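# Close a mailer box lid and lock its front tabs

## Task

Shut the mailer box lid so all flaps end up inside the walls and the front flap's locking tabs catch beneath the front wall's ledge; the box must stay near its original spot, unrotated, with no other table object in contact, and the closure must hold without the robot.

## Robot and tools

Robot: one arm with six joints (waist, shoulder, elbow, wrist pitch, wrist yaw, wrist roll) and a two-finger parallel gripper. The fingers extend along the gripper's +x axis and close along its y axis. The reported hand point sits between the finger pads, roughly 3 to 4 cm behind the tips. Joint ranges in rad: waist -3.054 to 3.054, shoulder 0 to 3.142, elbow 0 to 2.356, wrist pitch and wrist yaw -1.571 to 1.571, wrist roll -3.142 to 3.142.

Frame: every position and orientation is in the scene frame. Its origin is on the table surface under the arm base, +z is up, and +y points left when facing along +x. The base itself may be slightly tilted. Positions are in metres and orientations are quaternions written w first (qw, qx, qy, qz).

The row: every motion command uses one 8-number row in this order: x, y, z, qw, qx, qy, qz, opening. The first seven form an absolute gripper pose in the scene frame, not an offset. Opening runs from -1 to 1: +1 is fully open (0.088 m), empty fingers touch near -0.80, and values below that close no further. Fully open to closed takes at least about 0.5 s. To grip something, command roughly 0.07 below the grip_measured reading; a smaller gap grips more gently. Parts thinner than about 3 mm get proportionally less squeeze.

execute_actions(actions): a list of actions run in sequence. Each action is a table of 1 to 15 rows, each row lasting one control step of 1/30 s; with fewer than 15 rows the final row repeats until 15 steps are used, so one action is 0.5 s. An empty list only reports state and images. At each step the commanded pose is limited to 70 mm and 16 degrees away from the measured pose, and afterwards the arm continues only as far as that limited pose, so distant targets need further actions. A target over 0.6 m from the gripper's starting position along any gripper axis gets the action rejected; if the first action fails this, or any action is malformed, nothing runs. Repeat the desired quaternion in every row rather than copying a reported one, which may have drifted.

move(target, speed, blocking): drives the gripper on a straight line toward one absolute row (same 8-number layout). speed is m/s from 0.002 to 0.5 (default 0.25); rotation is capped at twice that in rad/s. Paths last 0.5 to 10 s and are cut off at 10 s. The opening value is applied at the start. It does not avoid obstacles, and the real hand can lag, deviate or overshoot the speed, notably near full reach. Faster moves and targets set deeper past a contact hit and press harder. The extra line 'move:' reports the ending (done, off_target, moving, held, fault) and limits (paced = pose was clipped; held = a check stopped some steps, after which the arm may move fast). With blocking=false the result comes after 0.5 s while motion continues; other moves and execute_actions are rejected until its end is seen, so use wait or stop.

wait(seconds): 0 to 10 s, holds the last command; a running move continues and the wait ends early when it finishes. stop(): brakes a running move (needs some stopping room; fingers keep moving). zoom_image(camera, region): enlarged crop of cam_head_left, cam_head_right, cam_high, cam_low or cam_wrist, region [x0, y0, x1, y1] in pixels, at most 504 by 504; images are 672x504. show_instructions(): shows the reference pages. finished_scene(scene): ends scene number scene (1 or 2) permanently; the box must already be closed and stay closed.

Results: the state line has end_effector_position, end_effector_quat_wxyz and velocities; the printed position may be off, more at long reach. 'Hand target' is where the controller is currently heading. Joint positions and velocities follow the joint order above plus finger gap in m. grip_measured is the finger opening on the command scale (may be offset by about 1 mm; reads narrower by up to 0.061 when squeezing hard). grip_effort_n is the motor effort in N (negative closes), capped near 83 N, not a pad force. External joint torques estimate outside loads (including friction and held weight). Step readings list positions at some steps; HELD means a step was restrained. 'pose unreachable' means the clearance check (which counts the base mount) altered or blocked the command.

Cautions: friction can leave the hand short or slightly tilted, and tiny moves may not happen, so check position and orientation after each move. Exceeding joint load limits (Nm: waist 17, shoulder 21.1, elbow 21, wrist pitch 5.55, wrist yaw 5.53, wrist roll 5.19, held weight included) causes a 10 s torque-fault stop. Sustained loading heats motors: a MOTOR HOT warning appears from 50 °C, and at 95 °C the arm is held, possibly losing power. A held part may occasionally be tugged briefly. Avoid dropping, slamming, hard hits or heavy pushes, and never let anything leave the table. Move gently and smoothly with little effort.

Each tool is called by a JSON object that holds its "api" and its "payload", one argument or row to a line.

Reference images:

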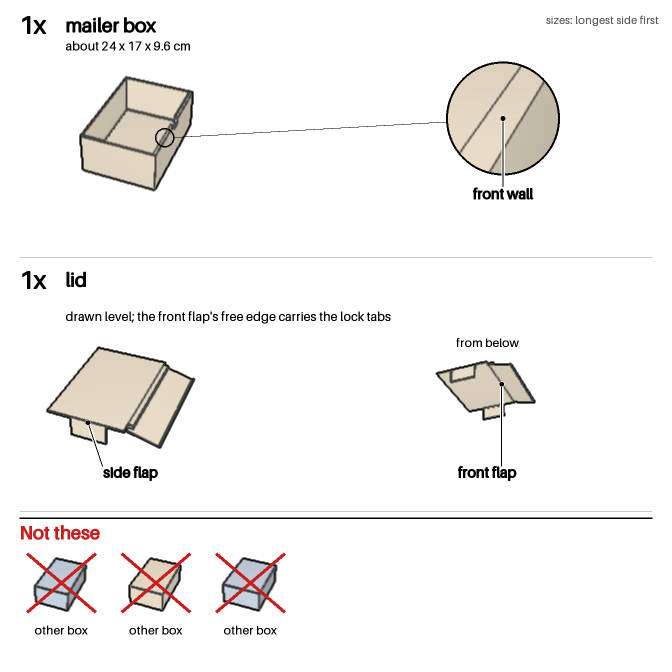

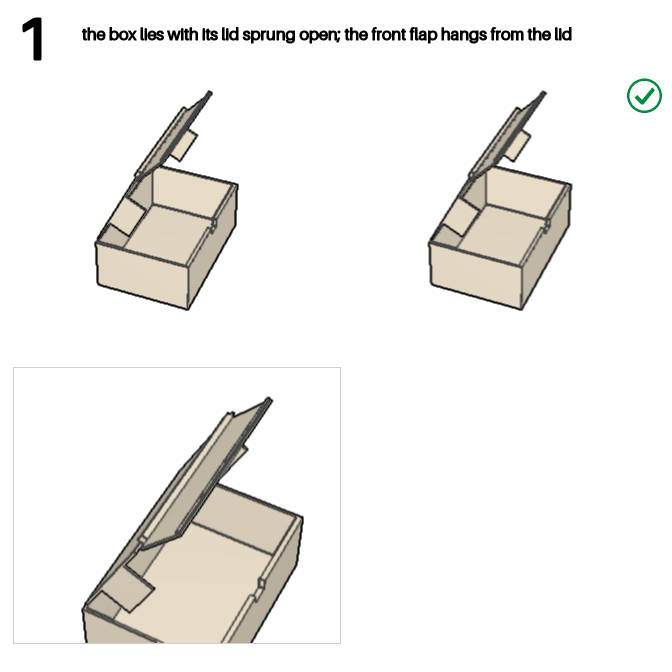

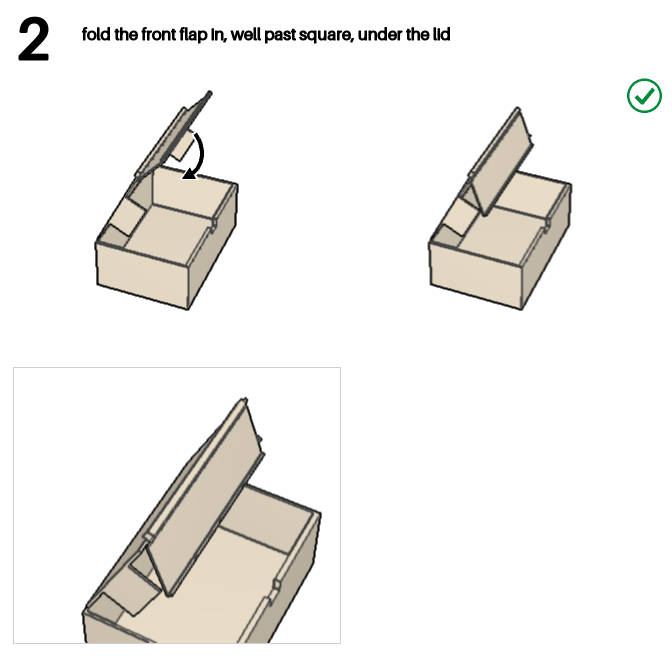

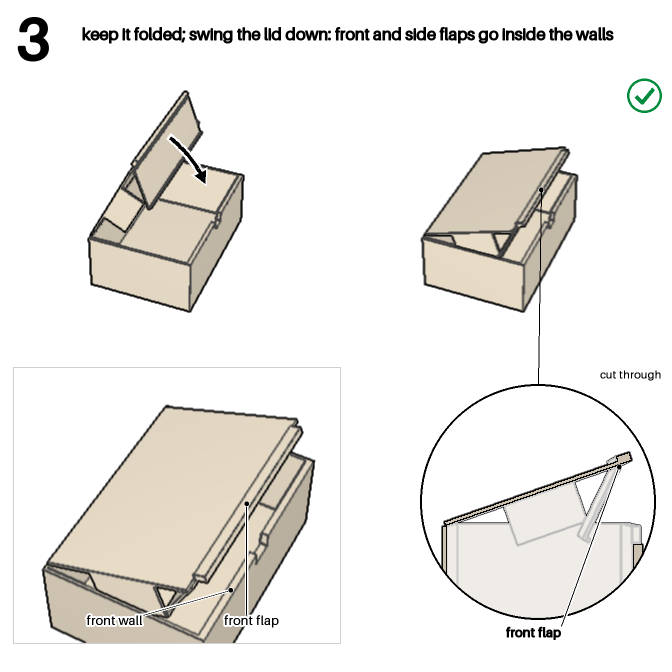

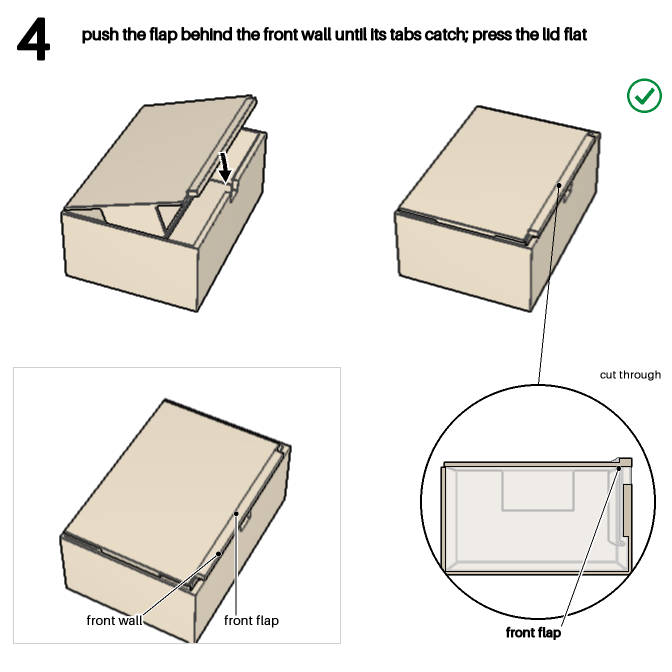

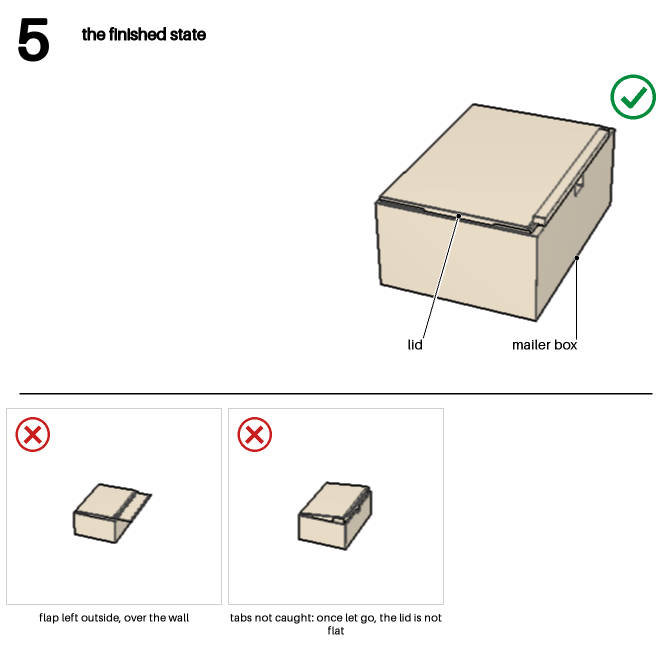

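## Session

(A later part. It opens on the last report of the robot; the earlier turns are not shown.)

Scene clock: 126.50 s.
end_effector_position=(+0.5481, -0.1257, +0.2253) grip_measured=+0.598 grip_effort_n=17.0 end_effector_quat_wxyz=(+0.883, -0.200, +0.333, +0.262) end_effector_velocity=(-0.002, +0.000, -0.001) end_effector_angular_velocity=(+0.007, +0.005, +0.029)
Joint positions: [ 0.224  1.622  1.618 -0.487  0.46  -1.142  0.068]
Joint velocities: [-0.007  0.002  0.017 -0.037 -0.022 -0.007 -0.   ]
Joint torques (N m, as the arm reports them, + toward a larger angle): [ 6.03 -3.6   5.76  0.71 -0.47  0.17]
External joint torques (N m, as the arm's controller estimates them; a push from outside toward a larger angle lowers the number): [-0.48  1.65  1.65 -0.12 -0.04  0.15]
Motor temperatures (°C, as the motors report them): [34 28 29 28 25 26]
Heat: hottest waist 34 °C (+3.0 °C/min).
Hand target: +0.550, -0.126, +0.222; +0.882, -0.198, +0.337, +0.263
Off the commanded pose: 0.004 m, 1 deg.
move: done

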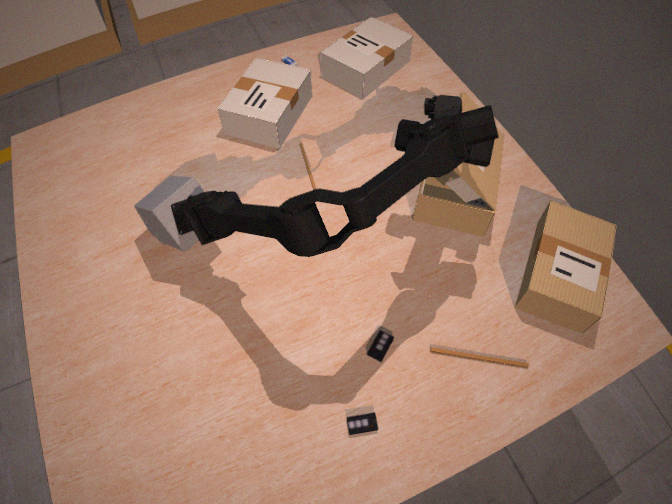

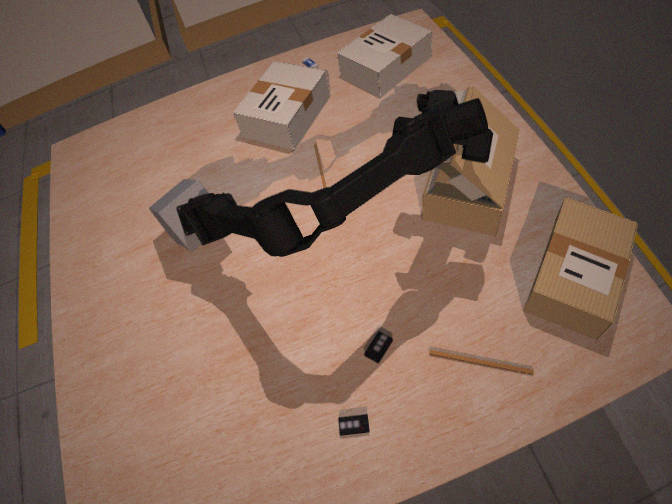

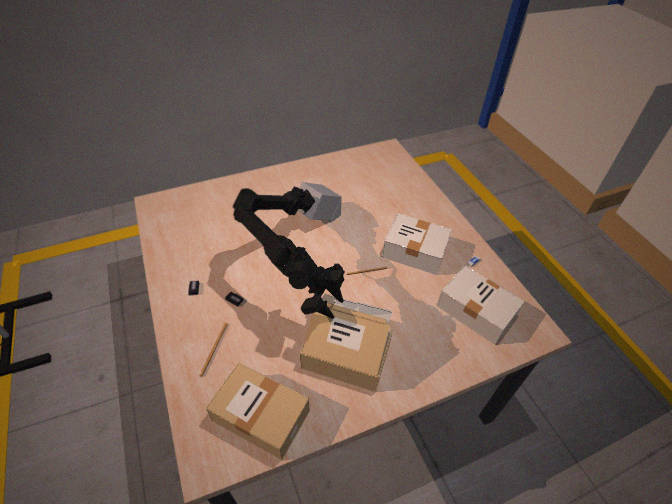

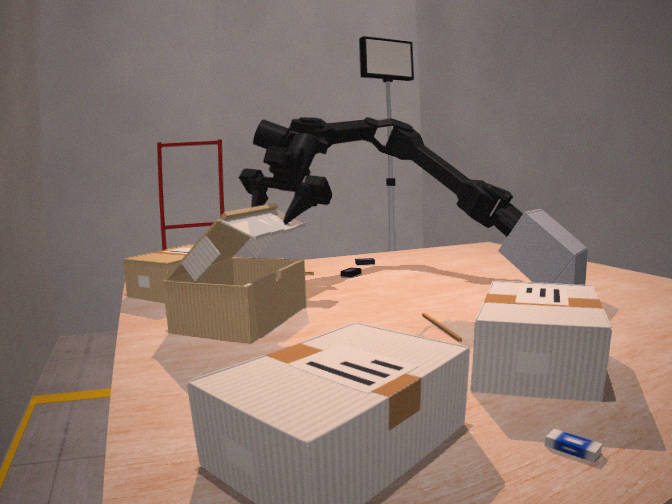

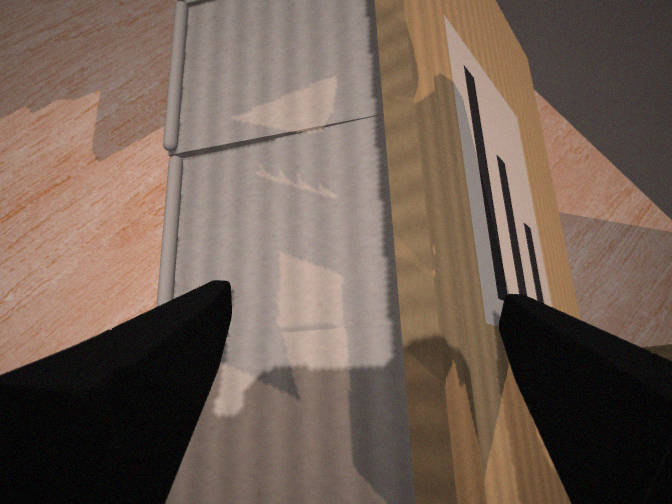

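{"api": "execute_actions", "payload": {
  "actions": [
    [[0.55,-0.126,0.222,0.88,-0.198,0.337,0.262,0.45]],
    [[0.55,-0.126,0.222,0.88,-0.198,0.337,0.262,0.3]],
    [[0.55,-0.126,0.222,0.88,-0.198,0.337,0.262,0.15]],
    [[0.55,-0.126,0.222,0.88,-0.198,0.337,0.262,0.0]]
  ]
}}

Scene clock: 131.93 s.
end_effector_position=(+0.5485, -0.1259, +0.2253) grip_measured=+0.006 grip_effort_n=-12.3 end_effector_quat_wxyz=(+0.883, -0.200, +0.334, +0.263) end_effector_velocity=(-0.001, -0.001, +0.000) end_effector_angular_velocity=(-0.010, -0.008, +0.019)
Joint positions: [ 0.223  1.624  1.623 -0.492  0.458 -1.14   0.039]
Joint velocities: [-0.002 -0.002  0.002 -0.007 -0.007 -0.022 -0.002]
Joint torques (N m, as the arm reports them, + toward a larger angle): [ 6.25 -3.75  5.82  0.75 -0.4   0.19]
External joint torques (N m, as the arm's controller estimates them; a push from outside toward a larger angle lowers the number): [-0.22  1.47  1.73 -0.09  0.02  0.17]
External joint torques at the end of the 1st action: [-0.15  1.69  1.66 -0.12  0.01  0.16]
External joint torques at the end of the 2nd action: [-0.1   1.78  1.7  -0.1   0.04  0.15]
External joint torques at the end of the 3rd action: [-0.29  1.64  1.68 -0.07  0.02  0.14]
Motor temperatures (°C, as the motors report them): [34 28 30 28 25 26]
Heat: hottest waist 34 °C (+3.0 °C/min).
Hand target: +0.550, -0.126, +0.222; +0.882, -0.198, +0.338, +0.263
Off the commanded pose: 0.004 m, 1 deg.
Step readings (end_effector_position; steps 1 to 15: 1st action; 16 to 30: 2nd action; 31 to 45: 3rd action; 46 to 60: 4th action):
0: (+0.5482, -0.1258, +0.2254)
1: (+0.5482, -0.1257, +0.2253)
2: (+0.5483, -0.1256, +0.2253)
4: (+0.5484, -0.1258, +0.2252)
8: (+0.5485, -0.1260, +0.2254)
15: (+0.5486, -0.1261, +0.2254)
16: (+0.5486, -0.1259, +0.2253)
17: (+0.5486, -0.1259, +0.2253)
19: (+0.5486, -0.1259, +0.2253)
23: (+0.5485, -0.1259, +0.2253)
30: (+0.5485, -0.1259, +0.2253)
31: (+0.5485, -0.1259, +0.2253)
32: (+0.5485, -0.1259, +0.2253)
34: (+0.5485, -0.1259, +0.2253)
38: (+0.5485, -0.1259, +0.2253)
45: (+0.5485, -0.1259, +0.2253)
46: (+0.5485, -0.1259, +0.2253)
47: (+0.5485, -0.1259, +0.2253)
49: (+0.5485, -0.1259, +0.2253)
53: (+0.5485, -0.1259, +0.2253)
60: end_effector_position above

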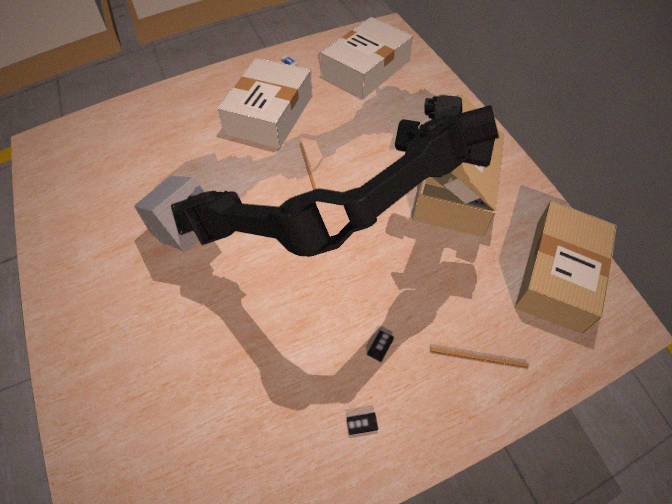

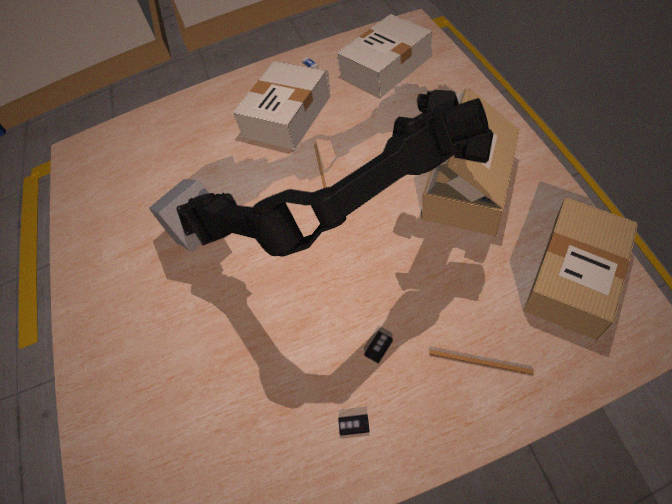

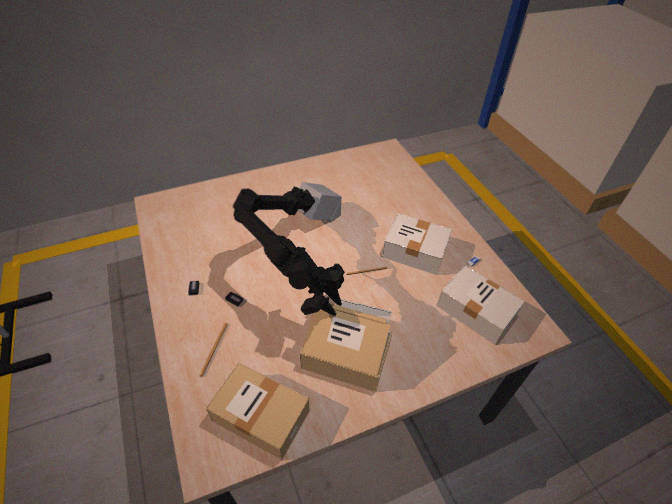

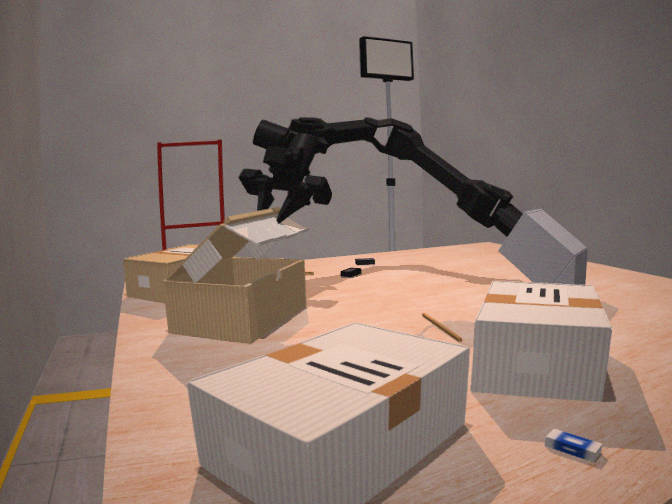

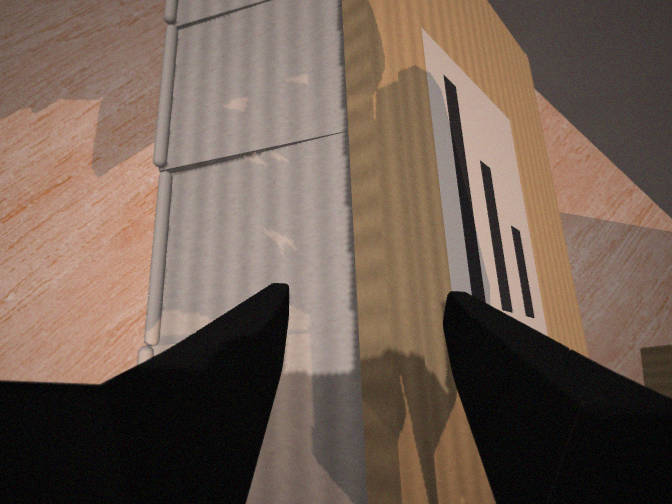

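{"api": "move", "payload": {
  "target": [0.55,-0.126,0.222,0.88,-0.198,0.337,0.262,-0.55]
}}

{"api": "move", "payload": {
  "target": [0.505,-0.075,0.226,0.903,-0.166,0.355,0.178,-0.55],
  "speed": 0.05
}}

Scene clock: 139.77 s.
end_effector_position=(+0.5484, -0.1249, +0.2262) grip_measured=-0.539 grip_effort_n=-50.9 end_effector_quat_wxyz=(+0.883, -0.200, +0.332, +0.264) end_effector_velocity=(-0.002, +0.004, -0.001) end_effector_angular_velocity=(+0.019, +0.001, +0.013)
Joint positions: [ 0.225  1.624  1.623 -0.492  0.458 -1.14   0.013]
Joint velocities: [-0.002 -0.002 -0.007 -0.007 -0.022  0.007 -0.001]
Joint torques (N m, as the arm reports them, + toward a larger angle): [ 5.9  -3.68  5.8   0.8  -0.4   0.14]
External joint torques (N m, as the arm's controller estimates them; a push from outside toward a larger angle lowers the number): [-0.6   1.39  1.79 -0.02  0.04  0.12]
Motor temperatures (°C, as the motors report them): [34 28 30 28 25 26]
Heat: hottest waist 34 °C (+2.0 °C/min).
Hand target: +0.550, -0.126, +0.222; +0.882, -0.198, +0.338, +0.263
Off the commanded pose: 0.005 m, 1 deg.
move: done

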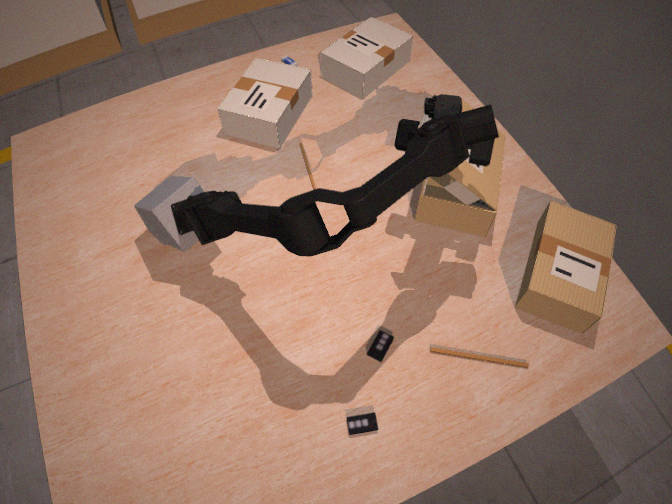

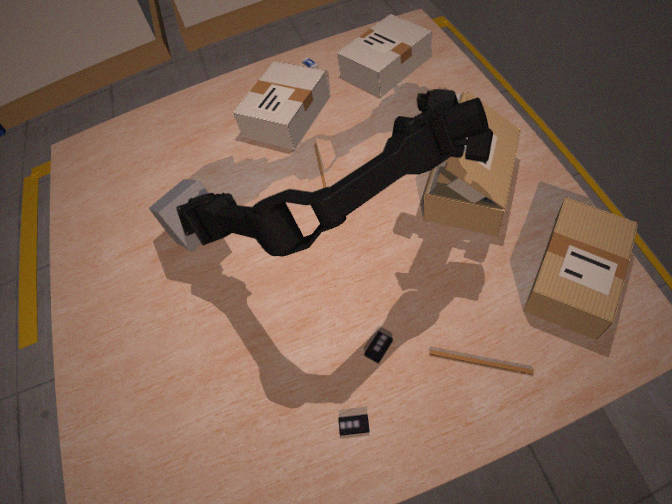

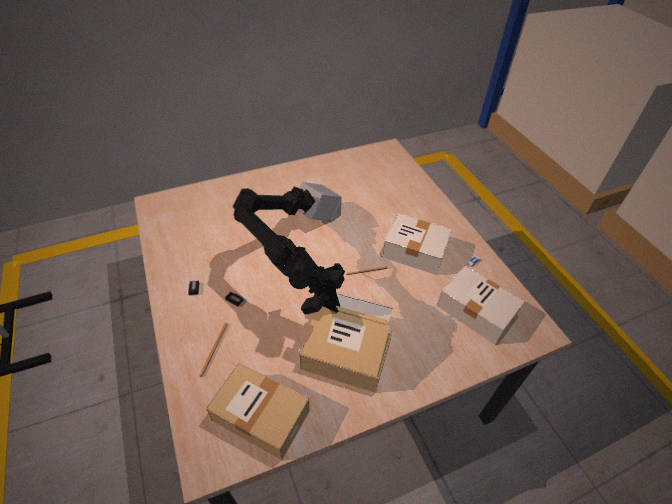

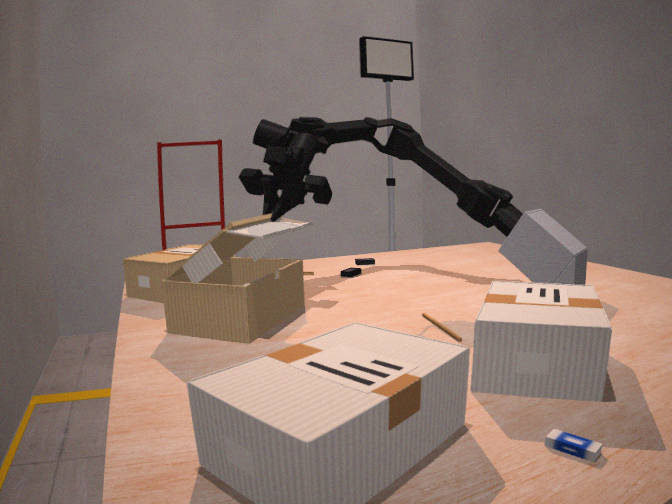

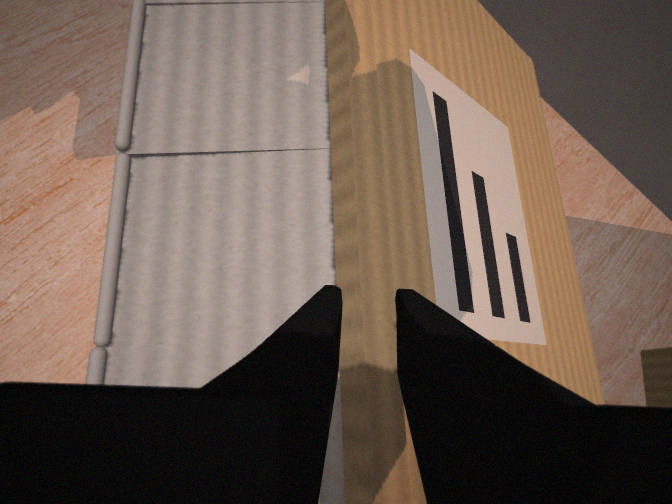

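Scene clock: 142.07 s.
end_effector_position=(+0.5078, -0.0763, +0.2259) grip_measured=-0.542 grip_effort_n=-46.7 end_effector_quat_wxyz=(+0.903, -0.167, +0.355, +0.178) end_effector_velocity=(-0.001, +0.001, -0.001) end_effector_angular_velocity=(-0.007, -0.003, -0.003)
Joint positions: [ 0.367  1.523  1.238 -0.134  0.687 -0.992  0.012]
Joint velocities: [ 0.002 -0.002 -0.017  0.022  0.007 -0.007 -0.   ]
Joint torques (N m, as the arm reports them, + toward a larger angle): [ 6.81 -3.94  3.73  1.   -0.26  0.16]
External joint torques (N m, as the arm's controller estimates them; a push from outside toward a larger angle lowers the number): [ 0.77 -0.07 -0.38  0.07  0.09  0.14]
Motor temperatures (°C, as the motors report them): [35 29 30 28 25 26]
Heat: hottest waist 35 °C (+3.0 °C/min).
Hand target: +0.505, -0.075, +0.226; +0.903, -0.166, +0.355, +0.178
Off the commanded pose: 0.003 m, 0 deg.
move: done

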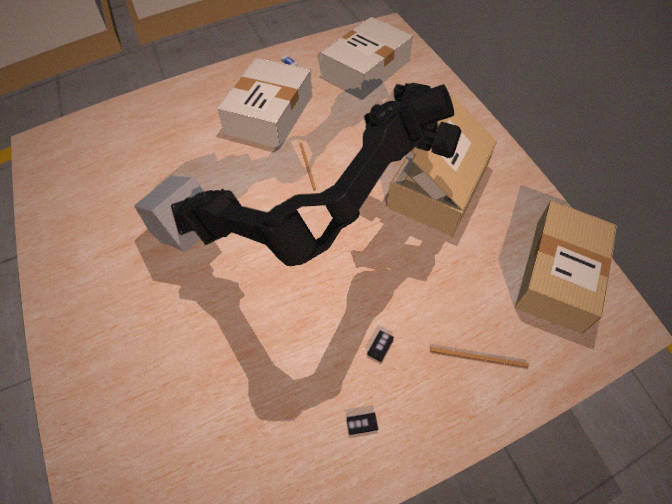

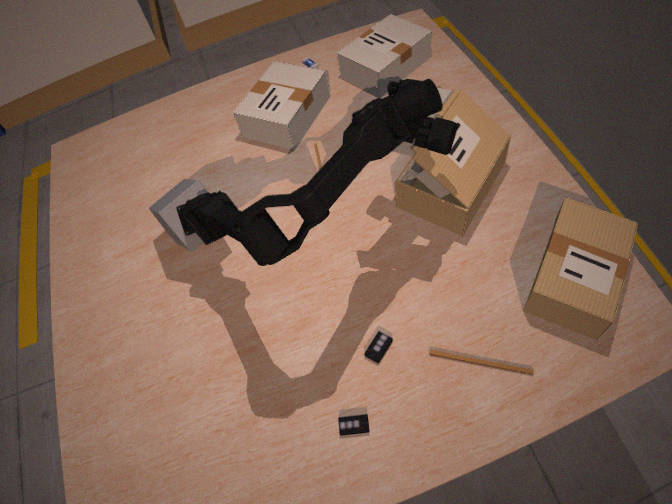

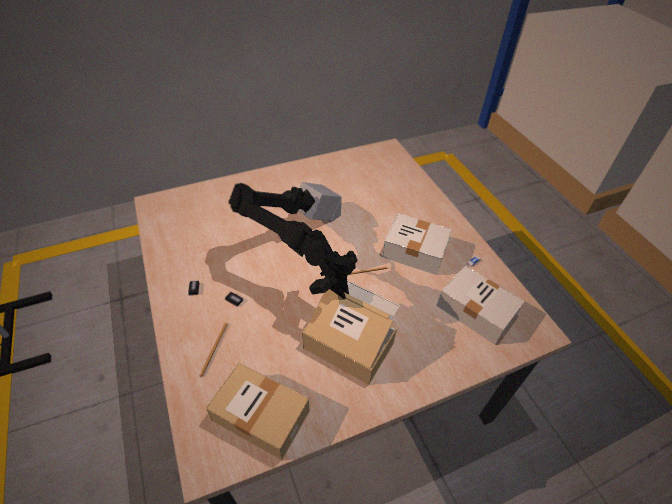

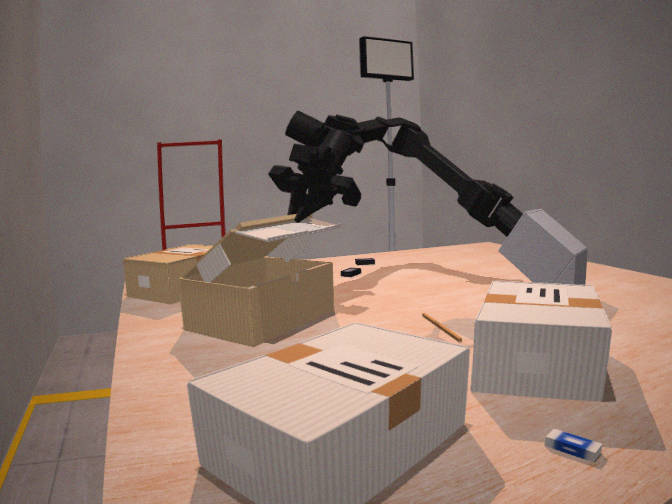

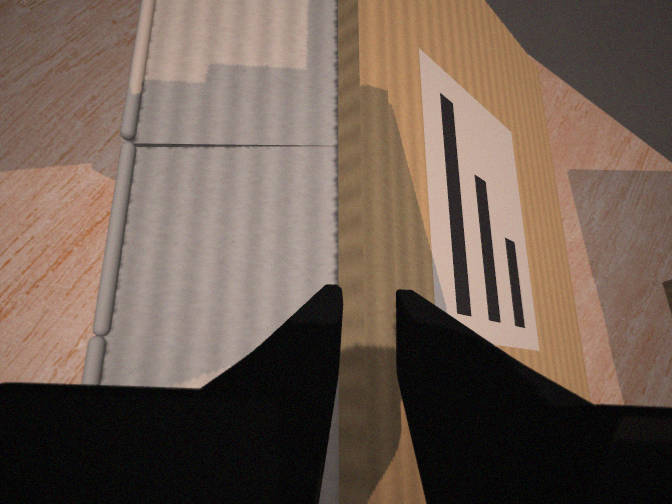

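{"api": "move", "payload": {
  "target": [0.533,-0.125,0.27,0.903,-0.166,0.355,0.178,-0.5],
  "speed": 0.05
}}

{"api": "move", "payload": {
  "target": [0.562,-0.18,0.285,0.903,-0.166,0.355,0.178,-0.45],
  "speed": 0.05
}}

Scene clock: 151.07 s.
end_effector_position=(+0.5320, -0.1240, +0.2719) grip_measured=-0.502 grip_effort_n=17.0 end_effector_quat_wxyz=(+0.904, -0.165, +0.349, +0.181) end_effector_velocity=(+0.000, +0.002, -0.001) end_effector_angular_velocity=(-0.005, +0.005, +0.022)
Joint positions: [ 0.384  1.55   1.544 -0.415  0.69  -0.986  0.014]
Joint velocities: [-0.002  0.007  0.012 -0.022 -0.007 -0.007 -0.   ]
Joint torques (N m, as the arm reports them, + toward a larger angle): [ 6.17 -2.57  5.6   0.7  -0.02  0.15]
External joint torques (N m, as the arm's controller estimates them; a push from outside toward a larger angle lowers the number): [ 0.05  1.29  1.55 -0.24  0.34  0.14]
Motor temperatures (°C, as the motors report them): [35 29 30 28 25 26]
Heat: hottest waist 35 °C (+2.0 °C/min).
Hand target: +0.533, -0.125, +0.270; +0.903, -0.166, +0.355, +0.178
Off the commanded pose: 0.002 m, 1 deg.
move: done

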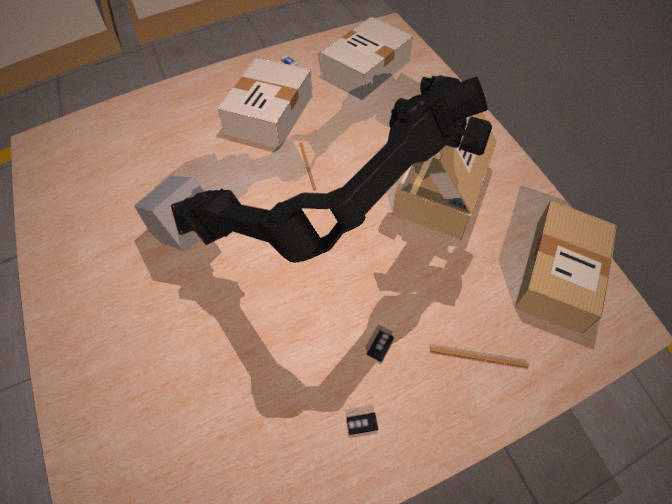

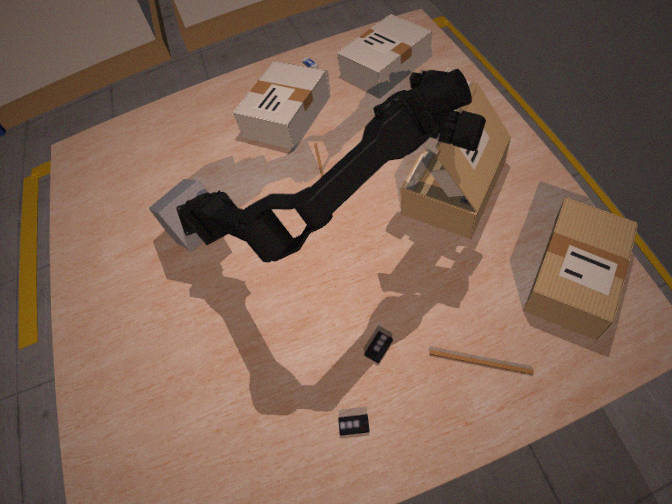

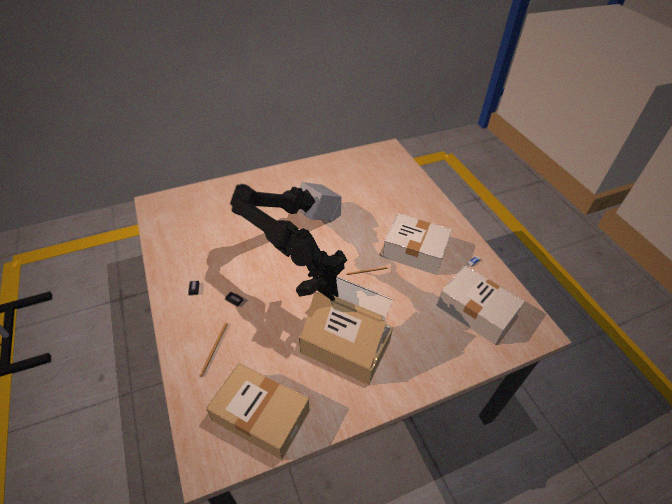

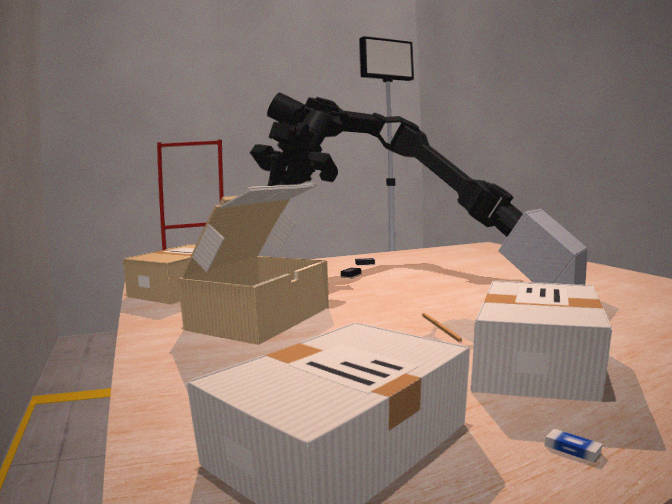

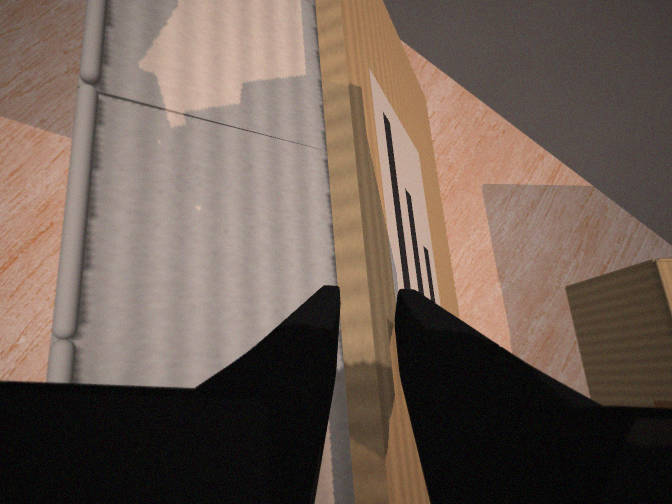

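Scene clock: 152.73 s.
end_effector_position=(+0.5606, -0.1779, +0.2926) grip_measured=-0.452 grip_effort_n=17.0 end_effector_quat_wxyz=(+0.907, -0.161, +0.345, +0.179) end_effector_velocity=(-0.000, -0.001, -0.000) end_effector_angular_velocity=(+0.004, +0.001, +0.026)
Joint positions: [ 0.325  1.641  1.89  -0.642  0.628 -1.015  0.017]
Joint velocities: [-0.007  0.007  0.027 -0.037 -0.022 -0.007 -0.   ]
Joint torques (N m, as the arm reports them, + toward a larger angle): [ 5.09 -2.73  5.24  0.65 -0.17 -0.14]
External joint torques (N m, as the arm's controller estimates them; a push from outside toward a larger angle lowers the number): [-1.18  1.64  1.48 -0.24  0.21 -0.15]
Motor temperatures (°C, as the motors report them): [35 29 30 28 25 26]
Heat: hottest waist 35 °C (+2.0 °C/min).
Hand target: +0.562, -0.180, +0.285; +0.903, -0.166, +0.355, +0.178
Off the commanded pose: 0.008 m, 1 deg.
move: done

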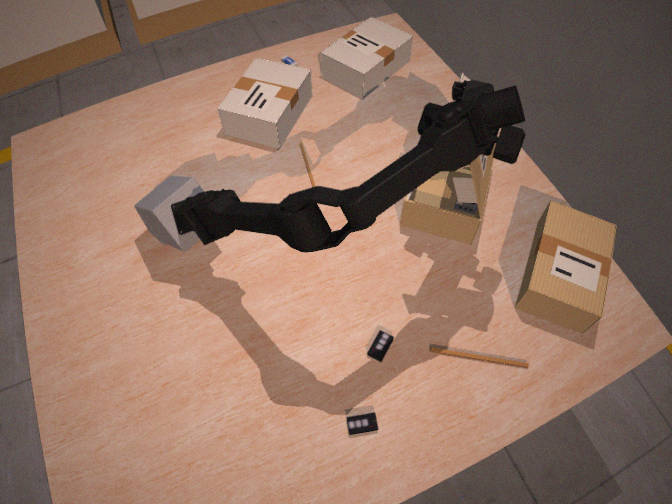

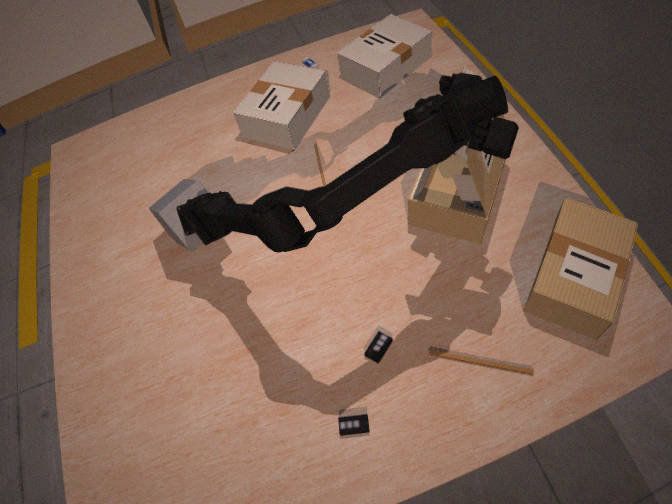

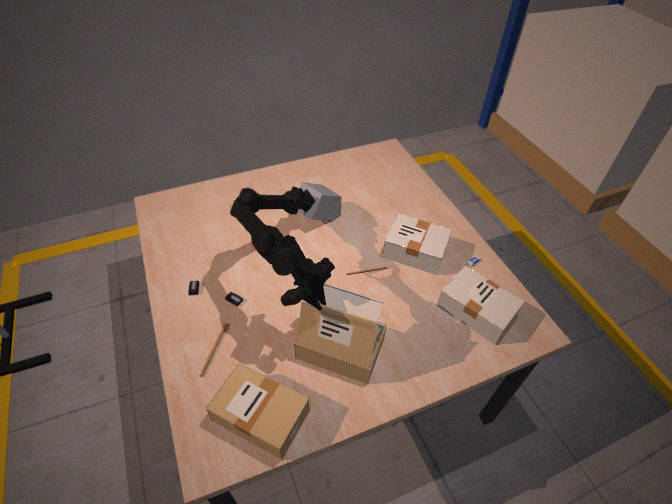

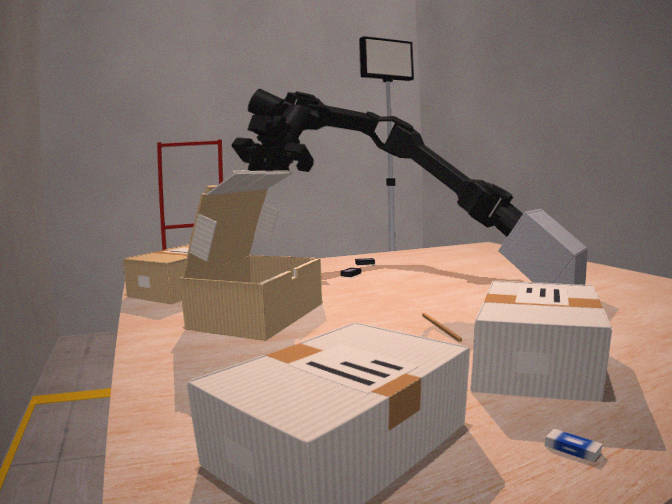

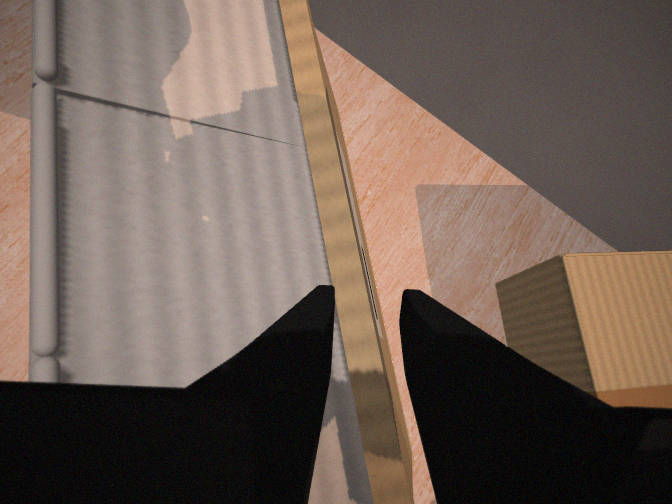

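{"api": "move", "payload": {
  "target": [0.567,-0.182,0.285,0.847,-0.422,0.292,0.145,-0.45],
  "speed": 0.12
}}

Scene clock: 160.57 s.
end_effector_position=(+0.5684, -0.1838, +0.2979) grip_measured=-0.452 grip_effort_n=16.5 end_effector_quat_wxyz=(+0.856, -0.414, +0.278, +0.139) end_effector_velocity=(-0.000, +0.005, -0.002) end_effector_angular_velocity=(-0.011, -0.010, +0.030)
Joint positions: [ 0.35   1.559  1.606 -0.135  0.725 -1.681  0.017]
Joint velocities: [-0.002 -0.002 -0.017  0.007 -0.022 -0.022  0.   ]
Joint torques (N m, as the arm reports them, + toward a larger angle): [ 4.83 -2.79  2.98  0.91  0.01 -0.09]
External joint torques (N m, as the arm's controller estimates them; a push from outside toward a larger angle lowers the number): [-1.38  1.16 -0.95 -0.04  0.43 -0.13]
Motor temperatures (°C, as the motors report them): [35 29 30 28 25 26]
Heat: hottest waist 35 °C (+2.0 °C/min).
Hand target: +0.567, -0.182, +0.285; +0.846, -0.421, +0.292, +0.145
Off the commanded pose: 0.013 m, 2 deg.
move: off_target

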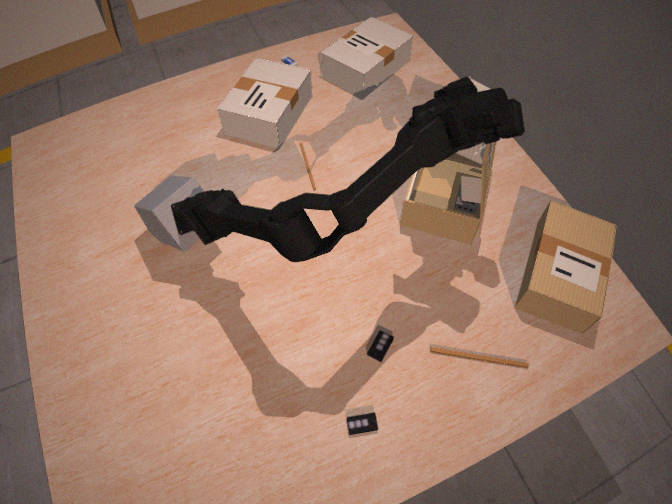

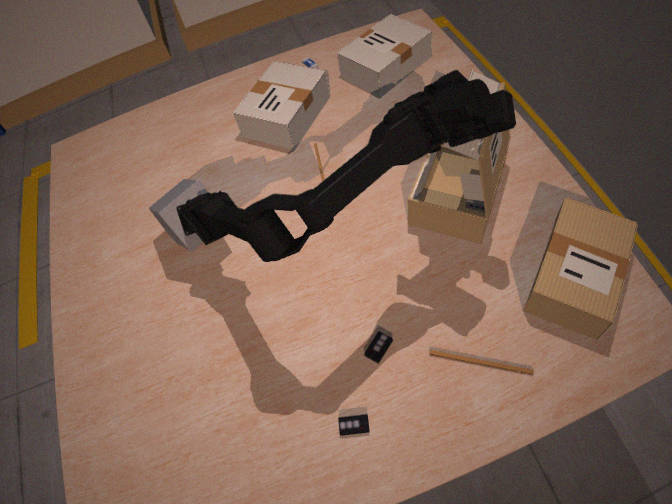

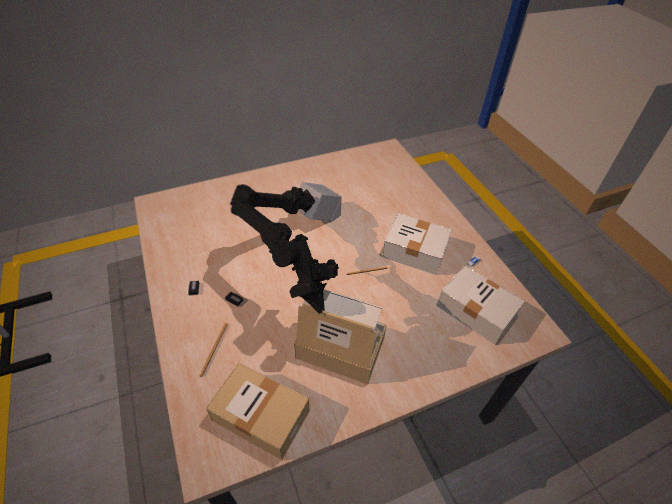

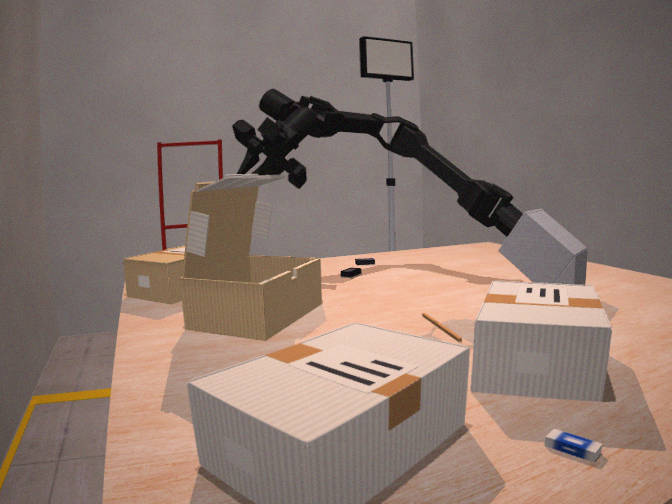

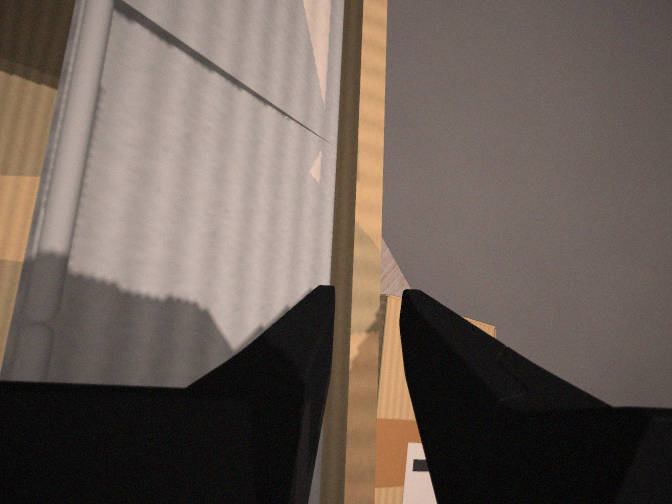

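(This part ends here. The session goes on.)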